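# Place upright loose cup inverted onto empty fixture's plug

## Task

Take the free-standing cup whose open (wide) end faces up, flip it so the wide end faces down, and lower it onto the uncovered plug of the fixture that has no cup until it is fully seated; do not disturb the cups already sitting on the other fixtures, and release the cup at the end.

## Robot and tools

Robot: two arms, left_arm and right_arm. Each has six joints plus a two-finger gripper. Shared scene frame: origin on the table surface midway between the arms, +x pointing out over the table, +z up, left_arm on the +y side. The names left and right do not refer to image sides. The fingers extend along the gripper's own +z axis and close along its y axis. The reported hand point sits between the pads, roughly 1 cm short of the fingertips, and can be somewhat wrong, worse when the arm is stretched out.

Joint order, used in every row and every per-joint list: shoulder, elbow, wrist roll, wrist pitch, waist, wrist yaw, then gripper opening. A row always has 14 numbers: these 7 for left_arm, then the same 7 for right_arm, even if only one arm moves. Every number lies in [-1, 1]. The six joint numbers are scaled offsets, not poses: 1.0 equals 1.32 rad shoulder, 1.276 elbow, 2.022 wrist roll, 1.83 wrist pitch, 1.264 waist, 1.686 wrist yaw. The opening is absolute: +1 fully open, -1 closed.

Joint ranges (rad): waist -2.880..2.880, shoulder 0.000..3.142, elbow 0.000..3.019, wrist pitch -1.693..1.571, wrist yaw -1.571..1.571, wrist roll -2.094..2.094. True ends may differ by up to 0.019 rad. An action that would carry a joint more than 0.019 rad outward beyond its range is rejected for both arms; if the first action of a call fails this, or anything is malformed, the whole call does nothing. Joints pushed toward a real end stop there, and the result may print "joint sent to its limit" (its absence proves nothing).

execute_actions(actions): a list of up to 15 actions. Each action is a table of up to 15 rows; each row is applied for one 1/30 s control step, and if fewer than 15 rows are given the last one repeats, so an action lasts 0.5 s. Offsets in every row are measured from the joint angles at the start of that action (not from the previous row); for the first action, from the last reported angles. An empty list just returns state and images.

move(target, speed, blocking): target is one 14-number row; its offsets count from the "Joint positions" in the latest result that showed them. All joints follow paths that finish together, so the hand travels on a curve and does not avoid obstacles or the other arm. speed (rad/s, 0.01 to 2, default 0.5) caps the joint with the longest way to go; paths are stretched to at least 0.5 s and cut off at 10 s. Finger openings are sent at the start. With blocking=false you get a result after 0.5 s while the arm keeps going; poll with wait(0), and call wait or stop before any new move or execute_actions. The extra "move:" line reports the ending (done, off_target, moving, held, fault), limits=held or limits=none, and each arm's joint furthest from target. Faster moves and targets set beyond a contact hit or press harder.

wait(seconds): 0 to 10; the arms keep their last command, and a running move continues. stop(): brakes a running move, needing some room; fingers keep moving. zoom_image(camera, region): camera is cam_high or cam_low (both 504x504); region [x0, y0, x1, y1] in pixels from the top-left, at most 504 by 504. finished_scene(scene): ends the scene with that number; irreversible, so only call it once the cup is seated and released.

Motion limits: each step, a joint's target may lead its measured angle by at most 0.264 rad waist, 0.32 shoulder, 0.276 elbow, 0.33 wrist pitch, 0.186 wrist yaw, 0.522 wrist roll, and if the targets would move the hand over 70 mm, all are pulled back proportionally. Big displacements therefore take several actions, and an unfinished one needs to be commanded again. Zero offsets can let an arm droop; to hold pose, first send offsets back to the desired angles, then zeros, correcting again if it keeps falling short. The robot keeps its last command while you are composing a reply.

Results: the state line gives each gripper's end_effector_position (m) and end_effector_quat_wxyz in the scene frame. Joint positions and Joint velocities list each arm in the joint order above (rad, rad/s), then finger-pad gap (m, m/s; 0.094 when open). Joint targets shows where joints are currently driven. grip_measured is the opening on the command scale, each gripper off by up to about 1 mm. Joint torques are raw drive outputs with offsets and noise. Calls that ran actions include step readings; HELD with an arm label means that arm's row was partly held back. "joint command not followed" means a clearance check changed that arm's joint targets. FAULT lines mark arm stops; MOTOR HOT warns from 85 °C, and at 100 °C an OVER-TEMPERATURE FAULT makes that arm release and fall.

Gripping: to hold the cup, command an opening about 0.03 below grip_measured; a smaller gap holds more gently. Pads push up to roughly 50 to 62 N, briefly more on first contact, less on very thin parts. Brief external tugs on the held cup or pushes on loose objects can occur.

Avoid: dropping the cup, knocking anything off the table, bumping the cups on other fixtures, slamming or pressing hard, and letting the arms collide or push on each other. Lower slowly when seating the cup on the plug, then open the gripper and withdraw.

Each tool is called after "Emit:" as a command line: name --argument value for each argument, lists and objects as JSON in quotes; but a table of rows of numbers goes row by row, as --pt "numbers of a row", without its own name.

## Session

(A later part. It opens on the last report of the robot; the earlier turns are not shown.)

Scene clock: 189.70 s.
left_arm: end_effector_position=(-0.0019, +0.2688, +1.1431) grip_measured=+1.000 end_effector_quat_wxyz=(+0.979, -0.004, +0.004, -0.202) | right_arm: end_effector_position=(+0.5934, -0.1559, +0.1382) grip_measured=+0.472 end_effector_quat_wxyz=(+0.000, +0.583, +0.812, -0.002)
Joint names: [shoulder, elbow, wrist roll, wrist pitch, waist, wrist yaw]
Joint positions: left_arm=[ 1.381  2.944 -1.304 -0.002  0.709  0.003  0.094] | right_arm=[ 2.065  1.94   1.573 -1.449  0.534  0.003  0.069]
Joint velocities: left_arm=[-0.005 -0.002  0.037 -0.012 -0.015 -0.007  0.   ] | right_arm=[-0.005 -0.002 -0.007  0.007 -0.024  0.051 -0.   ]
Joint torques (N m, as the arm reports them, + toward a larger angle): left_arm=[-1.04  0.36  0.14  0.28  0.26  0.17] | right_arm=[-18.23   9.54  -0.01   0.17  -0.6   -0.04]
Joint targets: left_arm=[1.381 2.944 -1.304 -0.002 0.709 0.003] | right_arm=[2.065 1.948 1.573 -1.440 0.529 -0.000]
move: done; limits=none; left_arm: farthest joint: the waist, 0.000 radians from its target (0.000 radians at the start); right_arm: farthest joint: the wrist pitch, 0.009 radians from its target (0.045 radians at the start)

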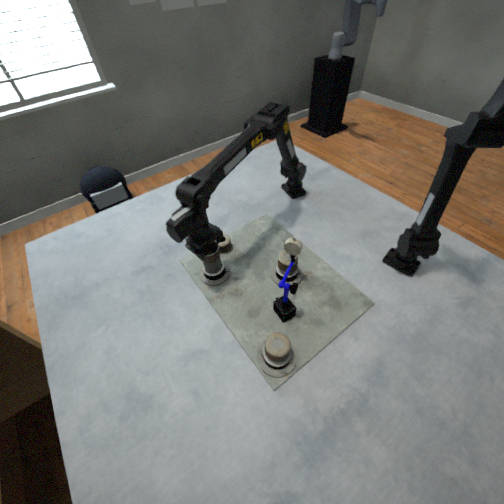

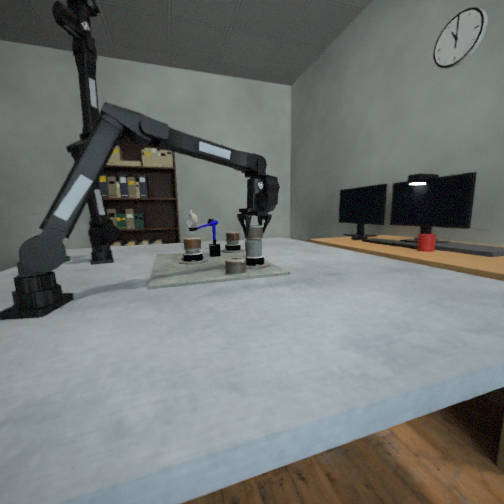

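Emit:
execute_actions --actions '[[[0,0,0,0,0,0,1, 0,0.004,0,0.005,-0.003,0,0.46],[0,0,0,0,0,0,1, 0,0.004,0,0.005,-0.003,0,0.48],[0,0,0,0,0,0,1, 0,0.004,0,0.005,-0.003,0,0.5],[0,0,0,0,0,0,1, 0,0.004,0,0.005,-0.003,0,0.55],[0,0,0,0,0,0,1, 0,0.004,0,0.005,-0.003,0,0.62],[0,0,0,0,0,0,1, 0,0.004,0,0.005,-0.003,0,0.7],[0,0,0,0,0,0,1, 0,0.004,0,0.005,-0.003,0,0.8],[0,0,0,0,0,0,1, 0,0.004,0,0.005,-0.003,0,0.9],[0,0,0,0,0,0,1, 0,0.004,0,0.005,-0.003,0,1.0]]]'

Emit:
move --target '[0, 0, 0, 0, 0, 0, 1, -0.0265, -0.0965, 0, 0.0645, -0.160, -0.4407, 1]' --speed 0.6

Scene clock: 207.30 s.
left_arm: end_effector_position=(-0.0019, +0.2688, +1.1431) grip_measured=+1.000 end_effector_quat_wxyz=(+0.979, -0.004, +0.004, -0.202) | right_arm: end_effector_position=(+0.5934, -0.1559, +0.1382) grip_measured=+0.998 end_effector_quat_wxyz=(+0.000, +0.583, +0.812, -0.002)
Joint names: [shoulder, elbow, wrist roll, wrist pitch, waist, wrist yaw]
Joint positions: left_arm=[ 1.381  2.944 -1.304 -0.002  0.709  0.003  0.094] | right_arm=[ 2.065  1.94   1.573 -1.449  0.534  0.003  0.094]
Joint velocities: left_arm=[-0.024 -0.017 -0.139 -0.007 -0.005  0.007  0.   ] | right_arm=[-0.015 -0.007  0.007 -0.002 -0.005 -0.022  0.   ]
Joint torques (N m, as the arm reports them, + toward a larger angle): left_arm=[-1.15  0.36  0.13  0.19  0.21  0.17] | right_arm=[-18.23   9.17  -0.01   0.15  -0.09   0.06]
Joint targets: left_arm=[1.381 2.944 -1.304 -0.002 0.709 0.003] | right_arm=[2.065 1.945 1.573 -1.440 0.530 0.003]
Step readings (joint positions):
0: left_arm=[1.381 2.944 -1.304 -0.002 0.709 0.003] | right_arm=[2.065 1.940 1.573 -1.449 0.534 0.003]
1: left_arm=[1.381 2.944 -1.304 -0.002 0.709 0.003] | right_arm=[2.065 1.940 1.573 -1.449 0.534 0.003]
2: left_arm=[1.381 2.944 -1.304 -0.002 0.709 0.003] | right_arm=[2.065 1.940 1.573 -1.449 0.534 0.003]
4: left_arm=[1.381 2.944 -1.304 -0.002 0.709 0.003] | right_arm=[2.065 1.940 1.573 -1.449 0.534 0.003]
8: left_arm=[1.381 2.944 -1.304 -0.002 0.709 0.003] | right_arm=[2.065 1.940 1.573 -1.449 0.534 0.003]
15: Joint positions above

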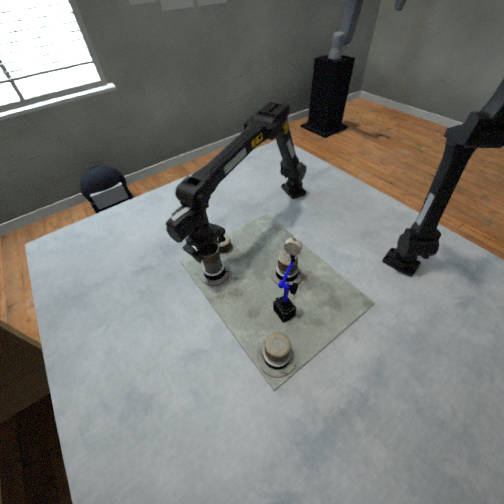

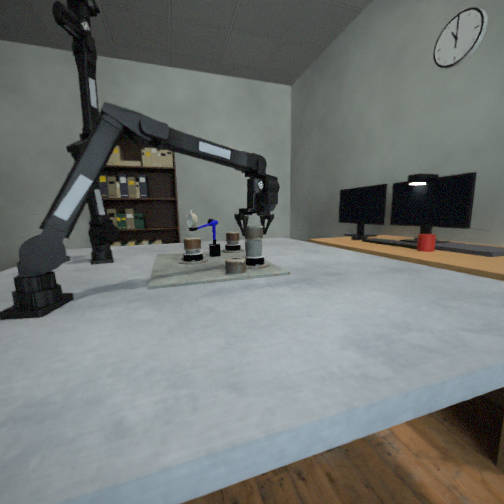

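Scene clock: 208.97 s.
left_arm: end_effector_position=(-0.0019, +0.2688, +1.1431) grip_measured=+1.000 end_effector_quat_wxyz=(+0.979, -0.004, +0.004, -0.202) | right_arm: end_effector_position=(+0.5969, -0.1698, +0.1429) grip_measured=+0.998 end_effector_quat_wxyz=(-0.273, +0.620, +0.697, +0.236)
Joint names: [shoulder, elbow, wrist roll, wrist pitch, waist, wrist yaw]
Joint positions: left_arm=[ 1.381  2.944 -1.304 -0.002  0.709  0.003  0.094] | right_arm=[ 2.055  1.818  1.573 -1.341  0.328 -0.737  0.094]
Joint velocities: left_arm=[ 0.015  0.002 -0.022  0.002 -0.015  0.007  0.   ] | right_arm=[ 0.005 -0.007  0.007  0.002 -0.005 -0.125  0.001]
Joint torques (N m, as the arm reports them, + toward a larger angle): left_arm=[-1.07  0.35  0.13  0.2   0.28  0.17] | right_arm=[-19.82   8.61  -0.01   0.16   0.43  -0.49]
Joint targets: left_arm=[1.381 2.944 -1.304 -0.002 0.709 0.003] | right_arm=[2.030 1.817 1.573 -1.331 0.331 -0.740]
move: off_target (right_arm); limits=none; left_arm: farthest joint: the waist, 0.000 radians from its target (0.000 radians at the start); right_arm: farthest joint: the shoulder, 0.025 radians from its target (0.035 radians at the start)

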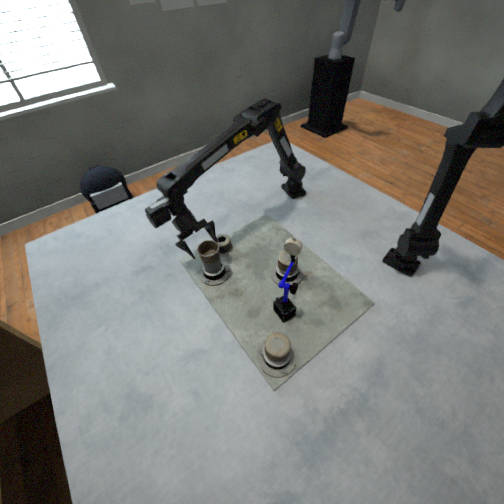

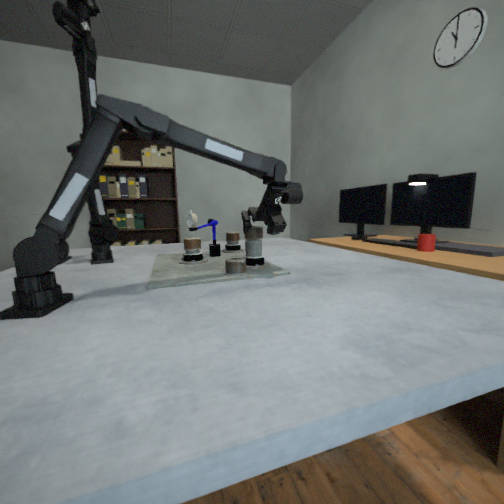

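Emit:
move --target '[0, 0, 0, 0, 0, 0, 1, 0.0738, -0.140, 0, 0.157, -0.039, -0.4425, 1]' --speed 0.6

Emit:
zoom_image --camera "cam_high" --region '[150, 200, 250, 300]'

Emit:
zoom_image --camera "cam_low" --region '[210, 190, 320, 290]'

Scene clock: 213.37 s.
left_arm: end_effector_position=(-0.0019, +0.2688, +1.1431) grip_measured=+1.000 end_effector_quat_wxyz=(+0.979, -0.004, +0.004, -0.202) | right_arm: end_effector_position=(+0.5909, -0.1423, +0.1394) grip_measured=+0.998 end_effector_quat_wxyz=(+0.494, -0.501, -0.543, -0.459)
Joint names: [shoulder, elbow, wrist roll, wrist pitch, waist, wrist yaw]
Joint positions: left_arm=[ 1.381  2.944 -1.304 -0.002  0.709  0.003  0.094] | right_arm=[ 2.14   1.638  1.573 -1.063  0.284 -1.481  0.094]
Joint velocities: left_arm=[-0.015 -0.027 -0.007 -0.007 -0.005 -0.037  0.   ] | right_arm=[ 0.015  0.012  0.051  0.017 -0.024 -0.037  0.001]
Joint torques (N m, as the arm reports them, + toward a larger angle): left_arm=[-1.12  0.34  0.13  0.17  0.28  0.18] | right_arm=[-17.18   7.93  -0.01   0.21  -0.27  -0.73]
Joint targets: left_arm=[1.381 2.944 -1.304 -0.002 0.709 0.003] | right_arm=[2.153 1.639 1.573 -1.054 0.279 -1.483]
move: done; limits=none; left_arm: farthest joint: the waist, 0.000 radians from its target (0.000 radians at the start); right_arm: farthest joint: the shoulder, 0.012 radians from its target (0.097 radians at the start)

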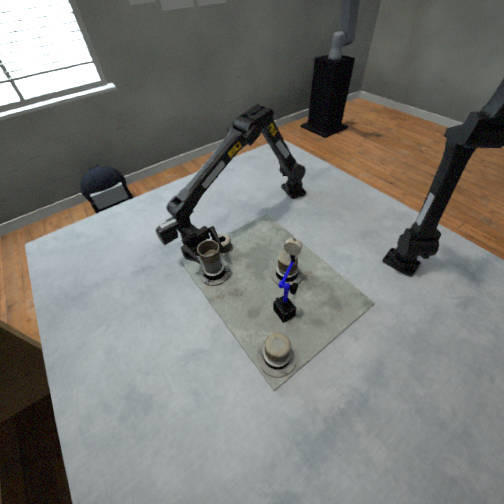

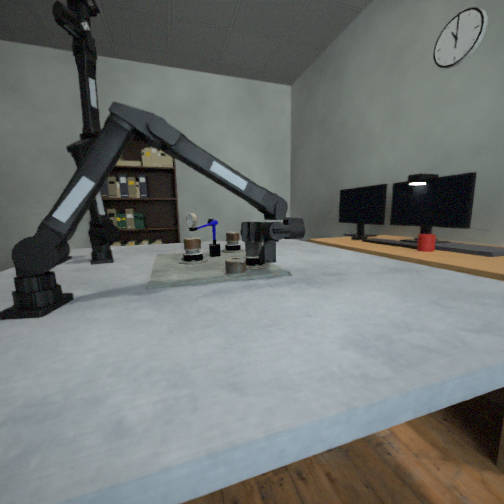

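Region (150, 200, 250, 300) of cam_high's 504x504 image, scaled by 5.040, with more detail than that image has.

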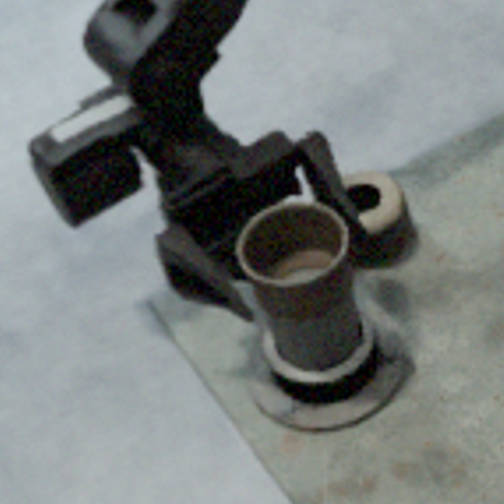

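Region (210, 190, 320, 290) of cam_low's 504x504 image, scaled by 4.582, with more detail than that image has; it fills the top 458 rows of this view, and the rest is white.

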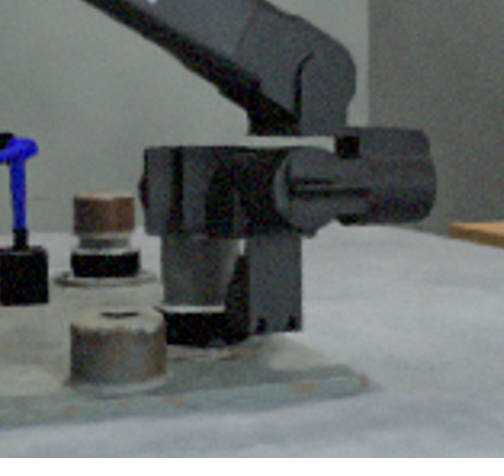

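Emit:
execute_actions --actions '[[[0,0,0,0,0,0,1, 0.011,0.002,0,0.003,-0.003,0,0.95],[0,0,0,0,0,0,1, 0.012,0.002,0,0.003,-0.003,0,0.9],[0,0,0,0,0,0,1, 0.013,0.002,0,0.003,-0.003,0,0.85],[0,0,0,0,0,0,1, 0.014,0.002,0,0.003,-0.003,0,0.8],[0,0,0,0,0,0,1, 0.015,0.002,0,0.003,-0.003,0,0.76],[0,0,0,0,0,0,1, 0.015,0.002,0,0.003,-0.003,0,0.72],[0,0,0,0,0,0,1, 0.015,0.002,0,0.003,-0.003,0,0.69],[0,0,0,0,0,0,1, 0.015,0.002,0,0.003,-0.003,0,0.66],[0,0,0,0,0,0,1, 0.015,0.002,0,0.003,-0.003,0,0.64],[0,0,0,0,0,0,1, 0.015,0.002,0,0.003,-0.003,0,0.62],[0,0,0,0,0,0,1, 0.015,0.002,0,0.003,-0.003,0,0.60],[0,0,0,0,0,0,1, 0.015,0.002,0,0.003,-0.003,0,0.58],[0,0,0,0,0,0,1, 0.015,0.002,0,0.003,-0.003,0,0.565],[0,0,0,0,0,0,1, 0.015,0.002,0,0.003,-0.003,0,0.55],[0,0,0,0,0,0,1, 0.015,0.002,0,0.003,-0.003,0,0.535]],[[0,0,0,0,0,0,1, 0,0.006,0,0,0,0,0.52],[0,0,0,0,0,0,1, 0,0.006,0,0,0,0,0.51],[0,0,0,0,0,0,1, 0,0.006,0,0,0,0,0.50],[0,0,0,0,0,0,1, 0,0.006,0,0,0,0,0.49],[0,0,0,0,0,0,1, 0,0.006,0,0,0,0,0.48],[0,0,0,0,0,0,1, 0,0.006,0,0,0,0,0.47],[0,0,0,0,0,0,1, 0,0.006,0,0,0,0,0.46],[0,0,0,0,0,0,1, 0,0.006,0,0,0,0,0.45],[0,0,0,0,0,0,1, 0,0.006,0,0,0,0,0.44],[0,0,0,0,0,0,1, 0,0.006,0,0,0,0,0.43],[0,0,0,0,0,0,1, 0,0.006,0,0,0,0,0.42]]]'

Emit:
zoom_image --camera "cam_high" --region '[150, 200, 250, 300]'

Scene clock: 222.13 s.
left_arm: end_effector_position=(-0.0019, +0.2688, +1.1431) grip_measured=+1.000 end_effector_quat_wxyz=(+0.979, -0.004, +0.004, -0.202) | right_arm: end_effector_position=(+0.5909, -0.1423, +0.1391) grip_measured=+0.473 end_effector_quat_wxyz=(+0.494, -0.501, -0.543, -0.459)
Joint names: [shoulder, elbow, wrist roll, wrist pitch, waist, wrist yaw]
Joint positions: left_arm=[ 1.381  2.944 -1.304 -0.002  0.709  0.003  0.094] | right_arm=[ 2.141  1.638  1.573 -1.063  0.284 -1.481  0.069]
Joint velocities: left_arm=[-0.005  0.007  0.051 -0.017  0.015  0.037  0.   ] | right_arm=[ 0.005 -0.007 -0.007  0.007 -0.005 -0.007  0.   ]
Joint torques (N m, as the arm reports them, + toward a larger angle): left_arm=[-1.04  0.34  0.13  0.22  0.22  0.17] | right_arm=[-18.33   8.47  -0.01  -0.18  -0.15  -0.65]
Joint targets: left_arm=[1.381 2.944 -1.304 -0.002 0.709 0.003] | right_arm=[2.141 1.645 1.573 -1.063 0.284 -1.481]
Step readings (joint positions; steps 1 to 15: 1st action; 16 to 30: 2nd action):
0: left_arm=[1.381 2.944 -1.304 -0.002 0.709 0.003] | right_arm=[2.140 1.638 1.573 -1.063 0.284 -1.481]
1: left_arm=[1.381 2.944 -1.304 -0.002 0.709 0.003] | right_arm=[2.140 1.638 1.573 -1.063 0.284 -1.481]
2: left_arm=[1.381 2.944 -1.304 -0.002 0.709 0.003] | right_arm=[2.140 1.638 1.573 -1.063 0.284 -1.481]
4: left_arm=[1.381 2.944 -1.304 -0.002 0.709 0.003] | right_arm=[2.140 1.638 1.573 -1.063 0.284 -1.481]
8: left_arm=[1.381 2.944 -1.304 -0.002 0.709 0.003] | right_arm=[2.140 1.638 1.573 -1.063 0.284 -1.481]
15: left_arm=[1.381 2.944 -1.304 -0.002 0.709 0.003] | right_arm=[2.140 1.638 1.573 -1.063 0.284 -1.481]
16: left_arm=[1.381 2.944 -1.304 -0.002 0.709 0.003] | right_arm=[2.141 1.638 1.573 -1.063 0.284 -1.481]
17: left_arm=[1.381 2.944 -1.304 -0.002 0.709 0.003] | right_arm=[2.141 1.638 1.573 -1.063 0.284 -1.481]
19: left_arm=[1.381 2.944 -1.304 -0.002 0.709 0.003] | right_arm=[2.141 1.638 1.573 -1.063 0.284 -1.481]
23: left_arm=[1.381 2.944 -1.304 -0.002 0.709 0.003] | right_arm=[2.141 1.638 1.573 -1.063 0.284 -1.481]
30: Joint positions above

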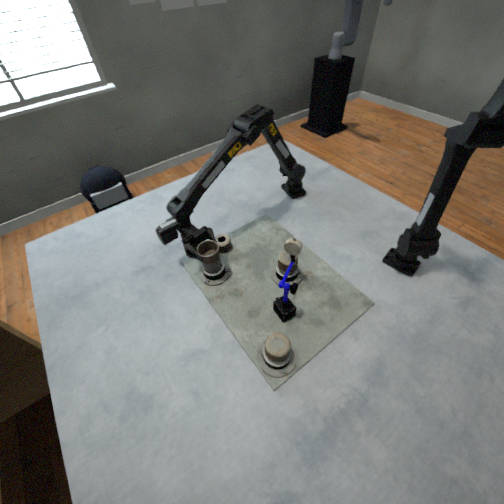

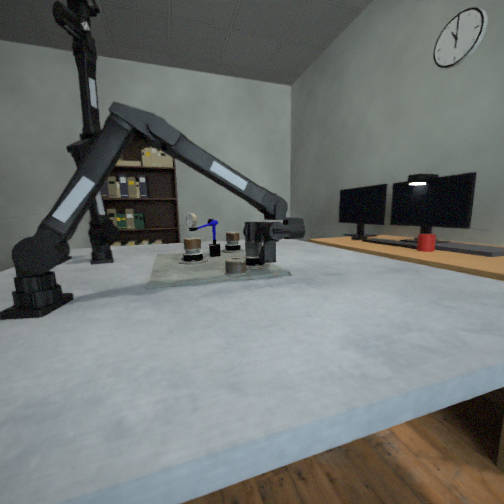

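Region (150, 200, 250, 300) of cam_high's 504x504 image, scaled by 5.040, with more detail than that image has.

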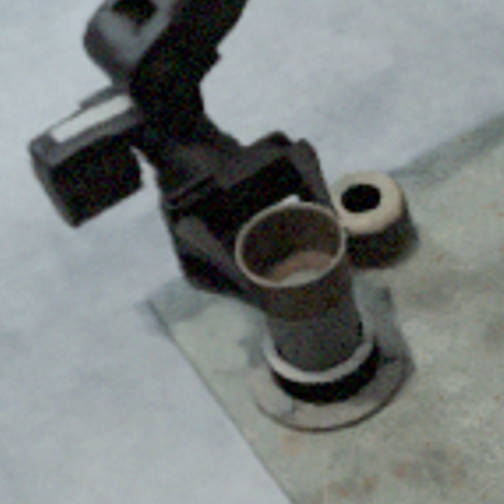

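Emit:
move --target '[0, 0, 0, 0, 0, 0, 1, -0.16, 0.025, 0, 0, 0, 0, 0.42]' --speed 0.35

Emit:
move --target '[0, 0, 0, 0, 0, 0, 1, -0.015, -0.258, -0.817, 0.995, 0.131, 0.345, 0.42]' --speed 1.1

Scene clock: 270.60 s.
left_arm: end_effector_position=(-0.0019, +0.2688, +1.1431) grip_measured=+1.000 end_effector_quat_wxyz=(+0.979, -0.004, +0.004, -0.202) | right_arm: end_effector_position=(+0.5771, -0.1435, +0.2586) grip_measured=+0.473 end_effector_quat_wxyz=(-0.438, +0.450, +0.588, +0.510)
Joint names: [shoulder, elbow, wrist roll, wrist pitch, waist, wrist yaw]
Joint positions: left_arm=[ 1.381  2.944 -1.304 -0.002  0.709  0.003  0.094] | right_arm=[ 1.936  1.638  1.573 -1.063  0.284 -1.472  0.069]
Joint velocities: left_arm=[-0.005 -0.012 -0.037  0.017  0.005 -0.007  0.   ] | right_arm=[ 0.005  0.007 -0.037 -0.007 -0.005 -0.051 -0.001]
Joint torques (N m, as the arm reports them, + toward a larger angle): left_arm=[-1.04  0.33  0.13  0.2   0.29  0.18] | right_arm=[-17.41  11.51  -0.04   0.19  -0.15  -0.93]
Joint targets: left_arm=[1.381 2.944 -1.304 -0.002 0.709 0.003] | right_arm=[1.929 1.669 1.573 -1.063 0.284 -1.481]
move: off_target (right_arm); limits=none; left_arm: farthest joint: the waist, 0.000 radians from its target (0.000 radians at the start); right_arm: farthest joint: the elbow, 0.032 radians from its target (0.032 radians at the start)

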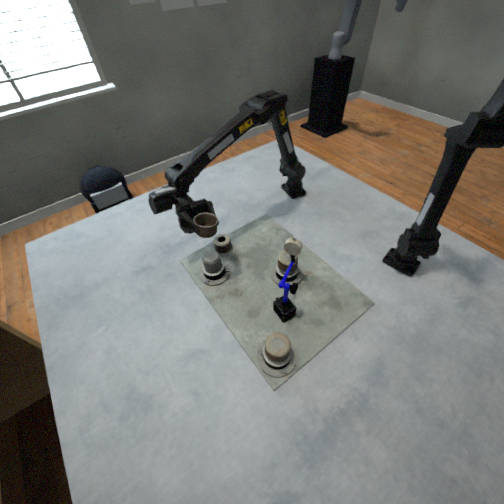

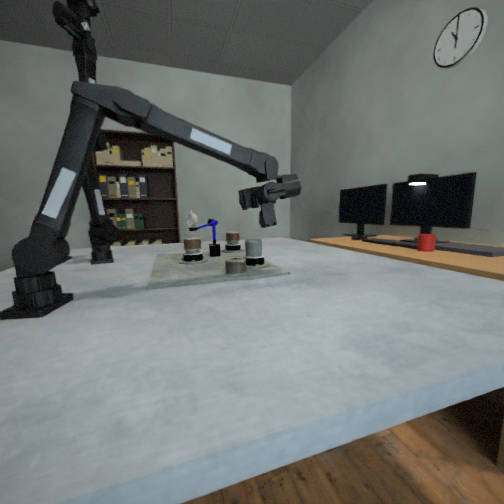

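Scene clock: 273.23 s.
left_arm: end_effector_position=(-0.0019, +0.2688, +1.1431) grip_measured=+1.000 end_effector_quat_wxyz=(+0.979, -0.004, +0.004, -0.202) | right_arm: end_effector_position=(+0.6440, -0.0617, +0.2489) grip_measured=+0.470 end_effector_quat_wxyz=(+0.639, -0.410, +0.551, +0.347)
Joint names: [shoulder, elbow, wrist roll, wrist pitch, waist, wrist yaw]
Joint positions: left_arm=[ 1.381  2.944 -1.304 -0.002  0.709  0.003  0.094] | right_arm=[ 1.936  1.298 -0.072  0.729  0.447 -0.893  0.069]
Joint velocities: left_arm=[-0.015  0.007 -0.066  0.002  0.005 -0.081  0.   ] | right_arm=[-0.005  0.022 -0.007 -0.007  0.015 -0.007  0.   ]
Joint torques (N m, as the arm reports them, + toward a larger angle): left_arm=[-1.06  0.33  0.13  0.2   0.26  0.17] | right_arm=[-18.11   9.22  -0.08   2.36  -0.02   0.12]
Joint targets: left_arm=[1.381 2.944 -1.304 -0.002 0.709 0.003] | right_arm=[1.916 1.308 -0.079 0.757 0.450 -0.890]
move: off_target (right_arm); limits=none; left_arm: farthest joint: the waist, 0.000 radians from its target (0.000 radians at the start); right_arm: farthest joint: the wrist pitch, 0.029 radians from its target (1.821 radians at the start)

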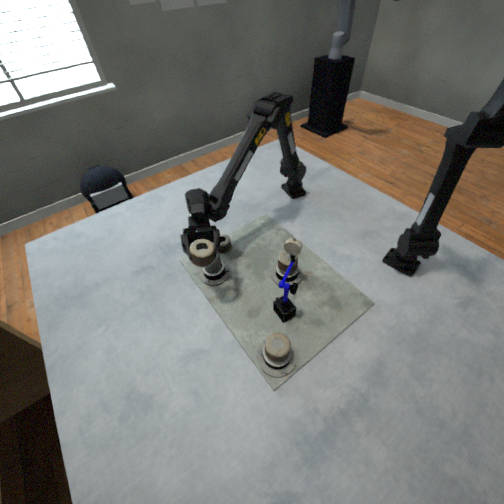

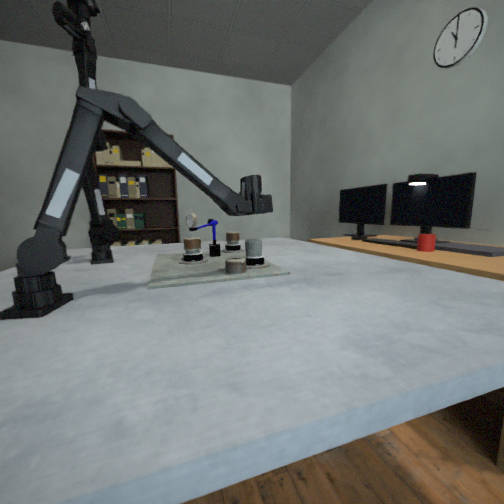

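Emit:
move --target '[0, 0, 0, 0, 0, 0, 1, 0.021, -0.251, -0.0055, 0.225, 0.198, 0.9466, 0.42]' --speed 1.0

Emit:
zoom_image --camera "cam_high" --region '[165, 195, 265, 295]'

Emit:
zoom_image --camera "cam_low" --region '[200, 190, 290, 280]'

Scene clock: 277.67 s.
left_arm: end_effector_position=(-0.0019, +0.2688, +1.1431) grip_measured=+1.000 end_effector_quat_wxyz=(+0.979, -0.004, +0.004, -0.202) | right_arm: end_effector_position=(+0.6066, -0.1578, +0.1564) grip_measured=+0.470 end_effector_quat_wxyz=(+0.733, +0.072, +0.672, -0.080)
Joint names: [shoulder, elbow, wrist roll, wrist pitch, waist, wrist yaw]
Joint positions: left_arm=[ 1.381  2.944 -1.304 -0.002  0.709  0.003  0.094] | right_arm=[ 1.965  0.968 -0.076  1.109  0.695  0.701  0.069]
Joint velocities: left_arm=[ 0.015  0.017 -0.051 -0.012 -0.005 -0.007  0.   ] | right_arm=[-0.015 -0.007 -0.051 -0.007 -0.015  0.037 -0.001]
Joint torques (N m, as the arm reports them, + toward a larger angle): left_arm=[-1.13  0.35  0.13  0.24  0.32  0.18] | right_arm=[-14.89   7.13  -0.11   2.54  -0.54   0.  ]
Joint targets: left_arm=[1.381 2.944 -1.304 -0.002 0.709 0.003] | right_arm=[1.964 0.978 -0.083 1.140 0.698 0.703]
move: off_target (right_arm); limits=none; left_arm: farthest joint: the waist, 0.000 radians from its target (0.000 radians at the start); right_arm: farthest joint: the wrist pitch, 0.031 radians from its target (0.412 radians at the start)

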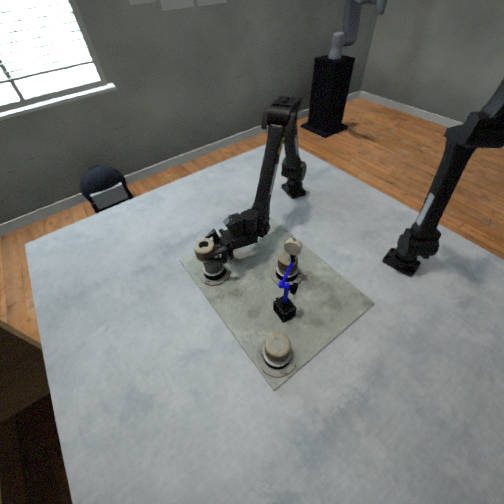

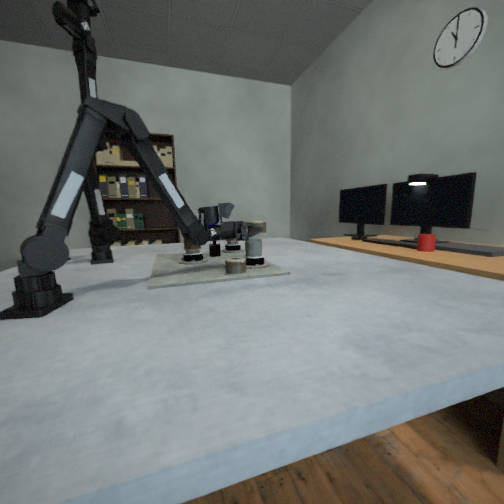

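Region (165, 195, 265, 295) of cam_high's 504x504 image, scaled by 5.040, with more detail than that image has.

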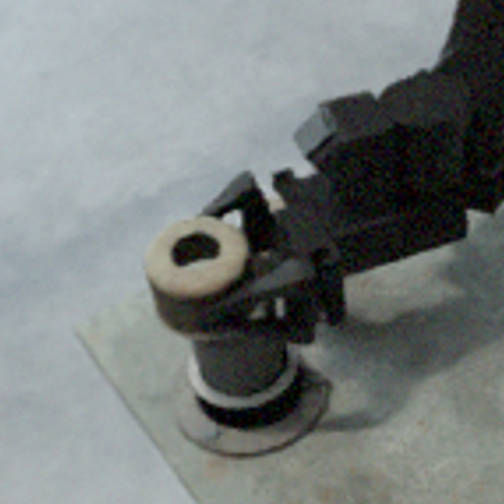

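Region (200, 190, 290, 280) of cam_low's 504x504 image, scaled by 5.600, with more detail than that image has.

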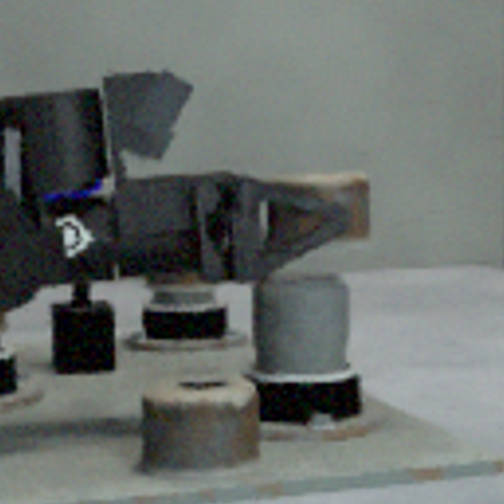

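Emit:
move --target '[0, 0, 0, 0, 0, 0, 1, 0.017, -0.0295, 0.006, 0.0533, 0.002, -0.0237, 0.42]' --speed 0.12

Emit:
zoom_image --camera "cam_high" --region '[175, 215, 255, 295]'

Emit:
zoom_image --camera "cam_low" --region '[220, 205, 285, 270]'

Scene clock: 293.97 s.
left_arm: end_effector_position=(-0.0019, +0.2688, +1.1431) grip_measured=+1.000 end_effector_quat_wxyz=(+0.979, -0.004, +0.004, -0.202) | right_arm: end_effector_position=(+0.5948, -0.1586, +0.1393) grip_measured=+0.470 end_effector_quat_wxyz=(+0.735, +0.060, +0.672, -0.066)
Joint names: [shoulder, elbow, wrist roll, wrist pitch, waist, wrist yaw]
Joint positions: left_arm=[ 1.381  2.944 -1.304 -0.002  0.709  0.003  0.094] | right_arm=[ 1.986  0.923 -0.071  1.175  0.695  0.664  0.069]
Joint velocities: left_arm=[-0.005 -0.007 -0.037 -0.007 -0.024 -0.022  0.   ] | right_arm=[-0.015 -0.002 -0.007  0.007 -0.005 -0.066 -0.001]
Joint torques (N m, as the arm reports them, + toward a larger angle): left_arm=[-1.07  0.35  0.13  0.21  0.33  0.18] | right_arm=[-14.29   6.34   0.04   2.52   0.02  -0.17]
Joint targets: left_arm=[1.381 2.944 -1.304 -0.002 0.709 0.003] | right_arm=[1.987 0.930 -0.064 1.207 0.697 0.661]
move: off_target (right_arm); limits=none; left_arm: farthest joint: the waist, 0.000 radians from its target (0.000 radians at the start); right_arm: farthest joint: the wrist pitch, 0.031 radians from its target (0.097 radians at the start)

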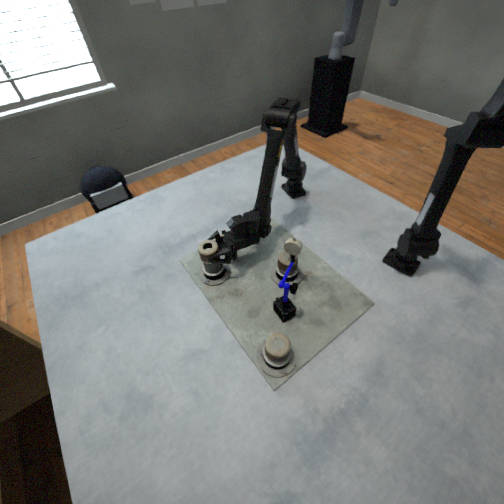

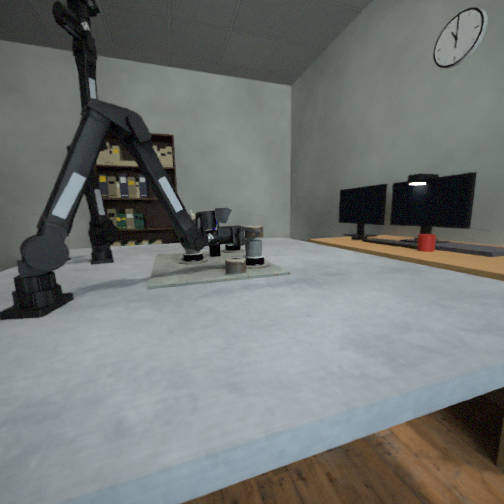

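Region (175, 215, 255, 295) of cam_high's 504x504 image, scaled by 6.300, with more detail than that image has.

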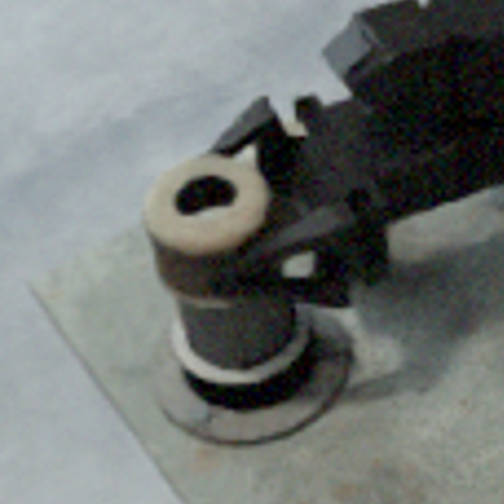

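Region (220, 205, 285, 270) of cam_low's 504x504 image, scaled by 7.754, with more detail than that image has.

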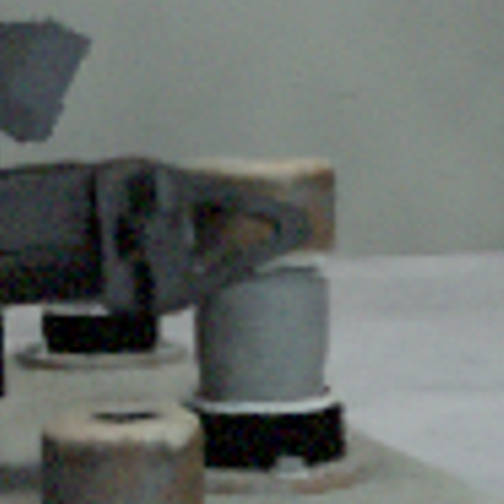

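Emit:
execute_actions --actions '[[[0,0,0,0,0,0,1, 0.002,0.03,0.003,0.0175,0.002,0.001,0.42],[0,0,0,0,0,0,1, 0.003,0.03,0.003,0.018,0.002,0.002,0.42],[0,0,0,0,0,0,1, 0.004,0.03,0.003,0.0185,0.002,0.003,0.42],[0,0,0,0,0,0,1, 0.005,0.03,0.003,0.019,0.002,0.004,0.42],[0,0,0,0,0,0,1, 0.006,0.03,0.003,0.0195,0.002,0.005,0.42],[0,0,0,0,0,0,1, 0.007,0.03,0.003,0.02,0.002,0.006,0.42],[0,0,0,0,0,0,1, 0.008,0.03,0.003,0.0205,0.002,0.007,0.42],[0,0,0,0,0,0,1, 0.009,0.03,0.003,0.021,0.002,0.008,0.42],[0,0,0,0,0,0,1, 0.010,0.03,0.003,0.0217,0.002,0.009,0.42],[0,0,0,0,0,0,1, 0.011,0.03,0.003,0.0224,0.002,0.009,0.42],[0,0,0,0,0,0,1, 0.012,0.03,0.003,0.0231,0.002,0.009,0.42],[0,0,0,0,0,0,1, 0.013,0.03,0.003,0.0238,0.002,0.009,0.42],[0,0,0,0,0,0,1, 0.014,0.03,0.003,0.0245,0.002,0.009,0.42],[0,0,0,0,0,0,1, 0.015,0.03,0.003,0.0252,0.002,0.009,0.42],[0,0,0,0,0,0,1, 0.016,0.03,0.003,0.026,0.002,0.009,0.42]],[[0,0,0,0,0,0,1, 0.005,0.03,0.003,0.0175,0.002,0.001,0.42],[0,0,0,0,0,0,1, 0.006,0.03,0.003,0.018,0.002,0.001,0.42],[0,0,0,0,0,0,1, 0.007,0.03,0.003,0.0186,0.002,0.001,0.42],[0,0,0,0,0,0,1, 0.008,0.03,0.003,0.0192,0.002,0.001,0.42],[0,0,0,0,0,0,1, 0.009,0.03,0.003,0.0198,0.002,0.001,0.42],[0,0,0,0,0,0,1, 0.010,0.03,0.003,0.0204,0.002,0.001,0.42],[0,0,0,0,0,0,1, 0.011,0.03,0.003,0.021,0.002,0.001,0.42],[0,0,0,0,0,0,1, 0.012,0.03,0.003,0.0217,0.002,0.001,0.42],[0,0,0,0,0,0,1, 0.013,0.03,0.003,0.0224,0.002,0.001,0.42],[0,0,0,0,0,0,1, 0.014,0.03,0.003,0.0231,0.002,0.001,0.42],[0,0,0,0,0,0,1, 0.015,0.03,0.003,0.0238,0.002,0.001,0.42],[0,0,0,0,0,0,1, 0.015,0.03,0.003,0.0245,0.002,0.001,0.42],[0,0,0,0,0,0,1, 0.015,0.03,0.003,0.025,0.002,0.001,0.42]]]'

Emit:
zoom_image --camera "cam_low" --region '[220, 205, 285, 270]'

Emit:
zoom_image --camera "cam_high" --region '[175, 215, 255, 295]'

Scene clock: 316.70 s.
left_arm: end_effector_position=(-0.0019, +0.2688, +1.1431) grip_measured=+1.000 end_effector_quat_wxyz=(+0.979, -0.004, +0.004, -0.202) | right_arm: end_effector_position=(+0.5937, -0.1611, +0.1304) grip_measured=+0.470 end_effector_quat_wxyz=(+0.737, +0.068, +0.669, -0.067)
Joint names: [shoulder, elbow, wrist roll, wrist pitch, waist, wrist yaw]
Joint positions: left_arm=[ 1.381  2.944 -1.304 -0.002  0.709  0.003  0.094] | right_arm=[ 2.012  0.923 -0.067  1.211  0.695  0.677  0.069]
Joint velocities: left_arm=[-0.005  0.012 -0.022 -0.002 -0.005 -0.022  0.   ] | right_arm=[ 0.005 -0.017  0.022  0.017 -0.015 -0.095 -0.   ]
Joint torques (N m, as the arm reports them, + toward a larger angle): left_arm=[-1.04  0.34  0.13  0.21  0.23  0.18] | right_arm=[-13.51   8.65   0.03   2.27   0.12   0.  ]
Joint targets: left_arm=[1.381 2.944 -1.304 -0.002 0.709 0.003] | right_arm=[2.023 0.962 -0.064 1.235 0.697 0.679]
Step readings (joint positions; steps 1 to 15: 1st action; 16 to 30: 2nd action):
0: left_arm=[1.381 2.944 -1.304 -0.002 0.709 0.003] | right_arm=[1.986 0.923 -0.070 1.176 0.695 0.664]
1: left_arm=[1.381 2.944 -1.304 -0.002 0.709 0.003] | right_arm=[1.986 0.923 -0.070 1.176 0.695 0.664]
2: left_arm=[1.381 2.944 -1.304 -0.002 0.709 0.003] | right_arm=[1.986 0.923 -0.070 1.176 0.695 0.664]
4: left_arm=[1.381 2.944 -1.304 -0.002 0.709 0.003] | right_arm=[1.987 0.923 -0.070 1.178 0.695 0.667]
8: left_arm=[1.381 2.944 -1.304 -0.002 0.709 0.003] | right_arm=[1.991 0.923 -0.070 1.182 0.695 0.674]
15: left_arm=[1.381 2.944 -1.304 -0.002 0.709 0.003] | right_arm=[2.003 0.923 -0.070 1.189 0.695 0.677]
16: left_arm=[1.381 2.944 -1.304 -0.002 0.709 0.003] | right_arm=[2.005 0.923 -0.070 1.191 0.695 0.677]
17: left_arm=[1.381 2.944 -1.304 -0.002 0.709 0.003] | right_arm=[2.005 0.923 -0.070 1.192 0.695 0.677]
19: left_arm=[1.381 2.944 -1.304 -0.002 0.709 0.003] | right_arm=[2.006 0.923 -0.069 1.194 0.695 0.677]
23: left_arm=[1.381 2.944 -1.304 -0.002 0.709 0.003] | right_arm=[2.009 0.923 -0.068 1.200 0.695 0.677]
30: Joint positions above

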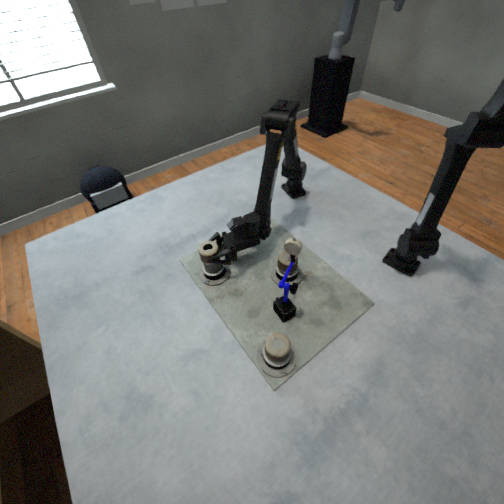

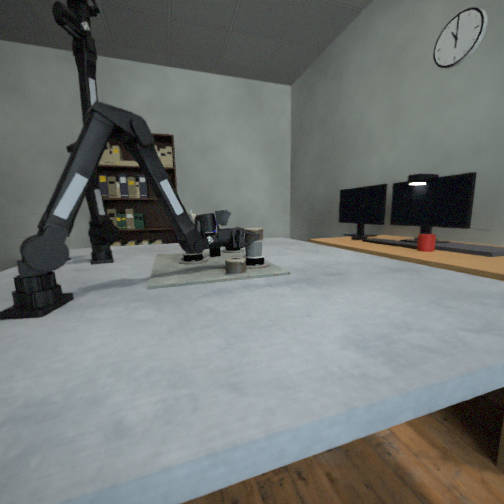

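Region (220, 205, 285, 270) of cam_low's 504x504 image, scaled by 7.754, with more detail than that image has.

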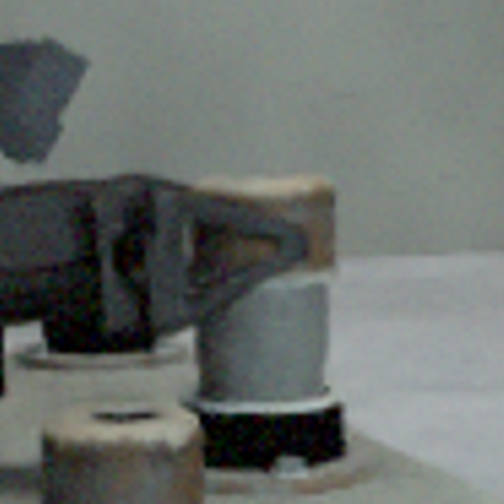

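Region (175, 215, 255, 295) of cam_high's 504x504 image, scaled by 6.300, with more detail than that image has.

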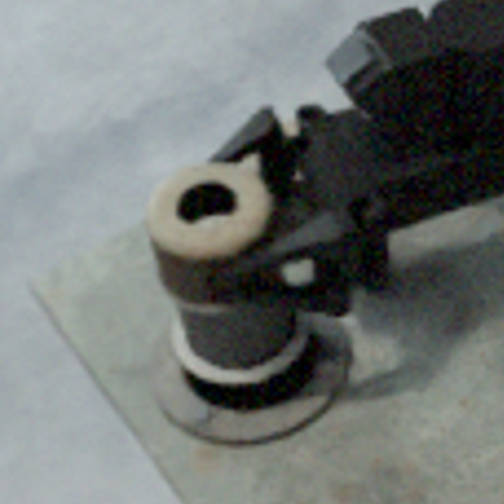

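Emit:
execute_actions --actions '[[[0,0,0,0,0,0,1, 0.008,0.03,-0.002,0.012,0.002,-0.001,0.42],[0,0,0,0,0,0,1, 0.008,0.03,-0.002,0.012,0.002,-0.002,0.42],[0,0,0,0,0,0,1, 0.008,0.03,-0.002,0.012,0.002,-0.003,0.42],[0,0,0,0,0,0,1, 0.008,0.03,-0.002,0.012,0.002,-0.004,0.42],[0,0,0,0,0,0,1, 0.008,0.03,-0.002,0.012,0.002,-0.005,0.42],[0,0,0,0,0,0,1, 0.008,0.03,-0.002,0.012,0.002,-0.006,0.42],[0,0,0,0,0,0,1, 0.008,0.03,-0.002,0.012,0.002,-0.007,0.42],[0,0,0,0,0,0,1, 0.008,0.03,-0.002,0.012,0.002,-0.008,0.42],[0,0,0,0,0,0,1, 0.008,0.03,-0.002,0.012,0.002,-0.009,0.42],[0,0,0,0,0,0,1, 0.008,0.03,-0.002,0.012,0.002,-0.010,0.42],[0,0,0,0,0,0,1, 0.008,0.03,-0.002,0.012,0.002,-0.011,0.42],[0,0,0,0,0,0,1, 0.008,0.03,-0.002,0.012,0.002,-0.012,0.42],[0,0,0,0,0,0,1, 0.008,0.03,-0.002,0.012,0.002,-0.013,0.42],[0,0,0,0,0,0,1, 0.008,0.03,-0.002,0.012,0.002,-0.014,0.42],[0,0,0,0,0,0,1, 0.008,0.03,-0.002,0.012,0.002,-0.015,0.42]],[[0,0,0,0,0,0,1, 0.008,0.03,0,0.014,0.002,-0.002,0.42],[0,0,0,0,0,0,1, 0.009,0.03,0,0.0145,0.002,-0.002,0.42],[0,0,0,0,0,0,1, 0.010,0.03,0,0.015,0.002,-0.002,0.42],[0,0,0,0,0,0,1, 0.011,0.03,0,0.0155,0.002,-0.002,0.42],[0,0,0,0,0,0,1, 0.012,0.03,0,0.016,0.002,-0.002,0.42],[0,0,0,0,0,0,1, 0.013,0.03,0,0.0165,0.002,-0.002,0.42],[0,0,0,0,0,0,1, 0.014,0.03,0,0.017,0.002,-0.002,0.42],[0,0,0,0,0,0,1, 0.015,0.03,0,0.0175,0.002,-0.002,0.42]]]'

Emit:
zoom_image --camera "cam_high" --region '[175, 215, 255, 295]'

Emit:
zoom_image --camera "cam_low" --region '[220, 205, 285, 270]'

Scene clock: 337.80 s.
left_arm: end_effector_position=(-0.0019, +0.2688, +1.1431) grip_measured=+1.000 end_effector_quat_wxyz=(+0.979, -0.004, +0.004, -0.202) | right_arm: end_effector_position=(+0.5940, -0.1574, +0.1270) grip_measured=+0.470 end_effector_quat_wxyz=(+0.738, +0.060, +0.669, -0.060)
Joint names: [shoulder, elbow, wrist roll, wrist pitch, waist, wrist yaw]
Joint positions: left_arm=[ 1.381  2.944 -1.304 -0.002  0.709  0.003  0.094] | right_arm=[ 2.022  0.923 -0.067  1.222  0.695  0.656  0.069]
Joint velocities: left_arm=[ 0.005 -0.002 -0.081 -0.002 -0.024  0.007  0.   ] | right_arm=[ 0.005 -0.002 -0.022 -0.002 -0.015 -0.037  0.001]
Joint torques (N m, as the arm reports them, + toward a larger angle): left_arm=[-1.07  0.35  0.12  0.18  0.26  0.17] | right_arm=[-13.4    8.57  -0.02   2.15   0.03  -0.14]
Joint targets: left_arm=[1.381 2.944 -1.304 -0.002 0.709 0.003] | right_arm=[2.036 0.962 -0.067 1.243 0.697 0.653]
Step readings (joint positions; steps 1 to 15: 1st action; 16 to 30: 2nd action):
0: left_arm=[1.381 2.944 -1.304 -0.002 0.709 0.003] | right_arm=[2.012 0.923 -0.067 1.211 0.695 0.677]
1: left_arm=[1.381 2.944 -1.304 -0.002 0.709 0.003] | right_arm=[2.012 0.923 -0.067 1.211 0.695 0.677]
2: left_arm=[1.381 2.944 -1.304 -0.002 0.709 0.003] | right_arm=[2.012 0.923 -0.067 1.211 0.695 0.676]
4: left_arm=[1.381 2.944 -1.304 -0.002 0.709 0.003] | right_arm=[2.013 0.923 -0.067 1.211 0.695 0.674]
8: left_arm=[1.381 2.944 -1.304 -0.002 0.709 0.003] | right_arm=[2.014 0.923 -0.067 1.211 0.695 0.667]
15: left_arm=[1.381 2.944 -1.304 -0.002 0.709 0.003] | right_arm=[2.017 0.923 -0.067 1.211 0.695 0.656]
16: left_arm=[1.381 2.944 -1.304 -0.002 0.709 0.003] | right_arm=[2.017 0.923 -0.067 1.211 0.695 0.656]
17: left_arm=[1.381 2.944 -1.304 -0.002 0.709 0.003] | right_arm=[2.017 0.923 -0.067 1.211 0.695 0.656]
19: left_arm=[1.381 2.944 -1.304 -0.002 0.709 0.003] | right_arm=[2.018 0.923 -0.067 1.213 0.695 0.656]
23: left_arm=[1.381 2.944 -1.304 -0.002 0.709 0.003] | right_arm=[2.021 0.923 -0.067 1.219 0.695 0.656]
30: Joint positions above

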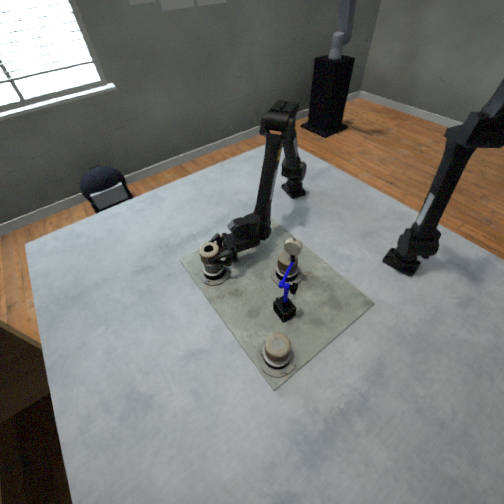

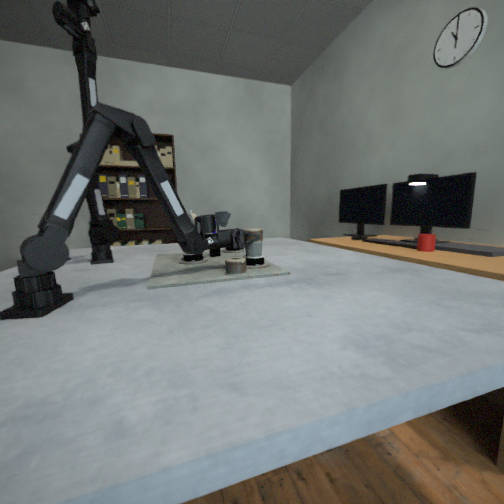

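Region (175, 215, 255, 295) of cam_high's 504x504 image, scaled by 6.300, with more detail than that image has.

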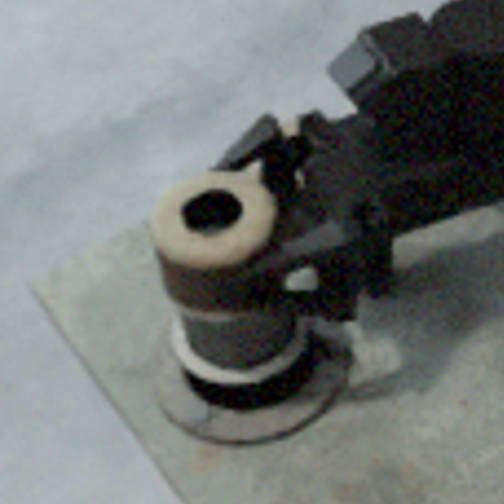

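Region (220, 205, 285, 270) of cam_low's 504x504 image, scaled by 7.754, with more detail than that image has.

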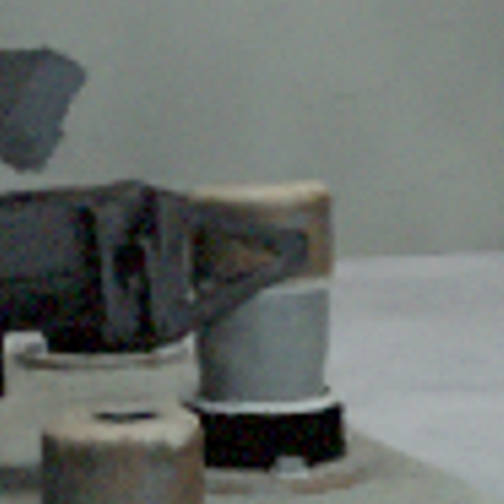

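Emit:
execute_actions --actions '[[[0,0,0,0,0,0,1, 0.009,0.032,0,0.010,0.002,-0.002,0.42],[0,0,0,0,0,0,1, 0.009,0.033,0,0.010,0.002,-0.003,0.42],[0,0,0,0,0,0,1, 0.009,0.034,0,0.010,0.002,-0.0035,0.42],[0,0,0,0,0,0,1, 0.009,0.035,0,0.010,0.002,-0.004,0.42],[0,0,0,0,0,0,1, 0.009,0.036,0,0.010,0.002,-0.0045,0.42],[0,0,0,0,0,0,1, 0.009,0.037,0,0.010,0.002,-0.005,0.42],[0,0,0,0,0,0,1, 0.009,0.038,0,0.010,0.002,-0.0055,0.42],[0,0,0,0,0,0,1, 0.009,0.039,0,0.010,0.002,-0.006,0.42],[0,0,0,0,0,0,1, 0.009,0.040,0,0.010,0.002,-0.0065,0.42],[0,0,0,0,0,0,1, 0.009,0.040,0,0.010,0.002,-0.007,0.42],[0,0,0,0,0,0,1, 0.009,0.040,0,0.010,0.002,-0.0075,0.42],[0,0,0,0,0,0,1, 0.009,0.040,0,0.010,0.002,-0.008,0.42],[0,0,0,0,0,0,1, 0.009,0.040,0,0.010,0.002,-0.0085,0.42],[0,0,0,0,0,0,1, 0.009,0.040,0,0.010,0.002,-0.009,0.42],[0,0,0,0,0,0,1, 0.009,0.040,0,0.010,0.002,-0.0095,0.42]],[[0,0,0,0,0,0,1, 0.008,0.034,0,0.012,0.002,-0.002,0.42],[0,0,0,0,0,0,1, 0.009,0.034,0,0.0125,0.002,-0.002,0.42],[0,0,0,0,0,0,1, 0.010,0.034,0,0.013,0.002,-0.002,0.42],[0,0,0,0,0,0,1, 0.011,0.034,0,0.0135,0.002,-0.002,0.42],[0,0,0,0,0,0,1, 0.012,0.034,0,0.014,0.002,-0.002,0.42],[0,0,0,0,0,0,1, 0.013,0.034,0,0.0145,0.002,-0.002,0.42],[0,0,0,0,0,0,1, 0.014,0.034,0,0.015,0.002,-0.002,0.42],[0,0,0,0,0,0,1, 0.015,0.034,0,0.0155,0.002,-0.002,0.42]]]'

Emit:
zoom_image --camera "cam_low" --region '[220, 205, 285, 270]'

Scene clock: 346.80 s.
left_arm: end_effector_position=(-0.0019, +0.2688, +1.1431) grip_measured=+1.000 end_effector_quat_wxyz=(+0.979, -0.004, +0.004, -0.202) | right_arm: end_effector_position=(+0.5938, -0.1572, +0.1269) grip_measured=+0.471 end_effector_quat_wxyz=(+0.740, +0.060, +0.667, -0.058)
Joint names: [shoulder, elbow, wrist roll, wrist pitch, waist, wrist yaw]
Joint positions: left_arm=[ 1.381  2.944 -1.304 -0.002  0.709  0.003  0.094] | right_arm=[ 2.026  0.923 -0.067  1.231  0.695  0.653  0.069]
Joint velocities: left_arm=[-0.005 -0.002 -0.037  0.007 -0.015  0.022  0.   ] | right_arm=[ 0.005  0.007  0.007 -0.007 -0.005 -0.022  0.001]
Joint torques (N m, as the arm reports them, + toward a larger angle): left_arm=[-1.03  0.37  0.14  0.18  0.21  0.18] | right_arm=[-13.31   8.95  -0.02   2.08   0.08  -0.21]
Joint targets: left_arm=[1.381 2.944 -1.304 -0.002 0.709 0.003] | right_arm=[2.042 0.967 -0.067 1.250 0.698 0.649]
Step readings (joint positions; steps 1 to 15: 1st action; 16 to 30: 2nd action):
0: left_arm=[1.381 2.944 -1.304 -0.002 0.709 0.003] | right_arm=[2.022 0.923 -0.067 1.222 0.695 0.656]
1: left_arm=[1.381 2.944 -1.304 -0.002 0.709 0.003] | right_arm=[2.022 0.923 -0.067 1.222 0.695 0.656]
2: left_arm=[1.381 2.944 -1.304 -0.002 0.709 0.003] | right_arm=[2.022 0.923 -0.067 1.222 0.695 0.656]
4: left_arm=[1.381 2.944 -1.304 -0.002 0.709 0.003] | right_arm=[2.022 0.923 -0.067 1.222 0.695 0.655]
8: left_arm=[1.381 2.944 -1.304 -0.002 0.709 0.003] | right_arm=[2.022 0.923 -0.067 1.222 0.695 0.654]
15: left_arm=[1.381 2.944 -1.304 -0.002 0.709 0.003] | right_arm=[2.022 0.923 -0.067 1.222 0.695 0.652]
16: left_arm=[1.381 2.944 -1.304 -0.002 0.709 0.003] | right_arm=[2.022 0.923 -0.067 1.222 0.695 0.653]
17: left_arm=[1.381 2.944 -1.304 -0.002 0.709 0.003] | right_arm=[2.022 0.923 -0.067 1.222 0.695 0.653]
19: left_arm=[1.381 2.944 -1.304 -0.002 0.709 0.003] | right_arm=[2.023 0.923 -0.067 1.223 0.695 0.653]
23: left_arm=[1.381 2.944 -1.304 -0.002 0.709 0.003] | right_arm=[2.025 0.923 -0.067 1.228 0.695 0.653]
30: Joint positions above

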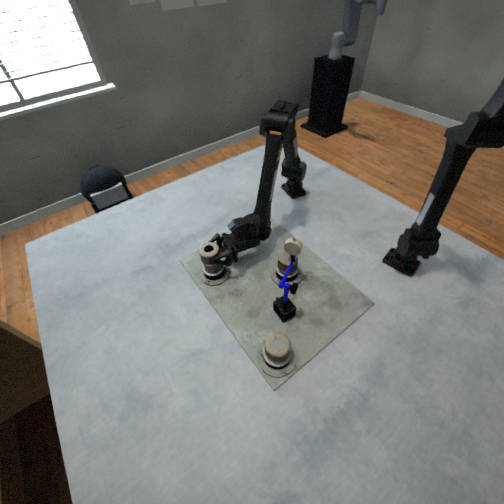

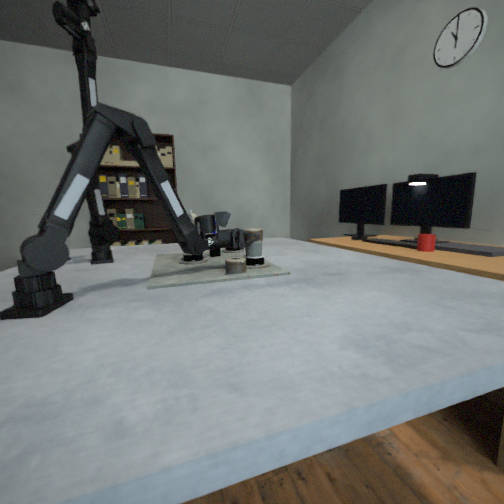

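Region (220, 205, 285, 270) of cam_low's 504x504 image, scaled by 7.754, with more detail than that image has.

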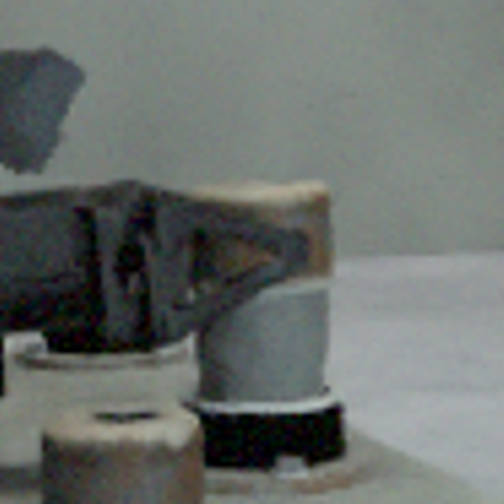

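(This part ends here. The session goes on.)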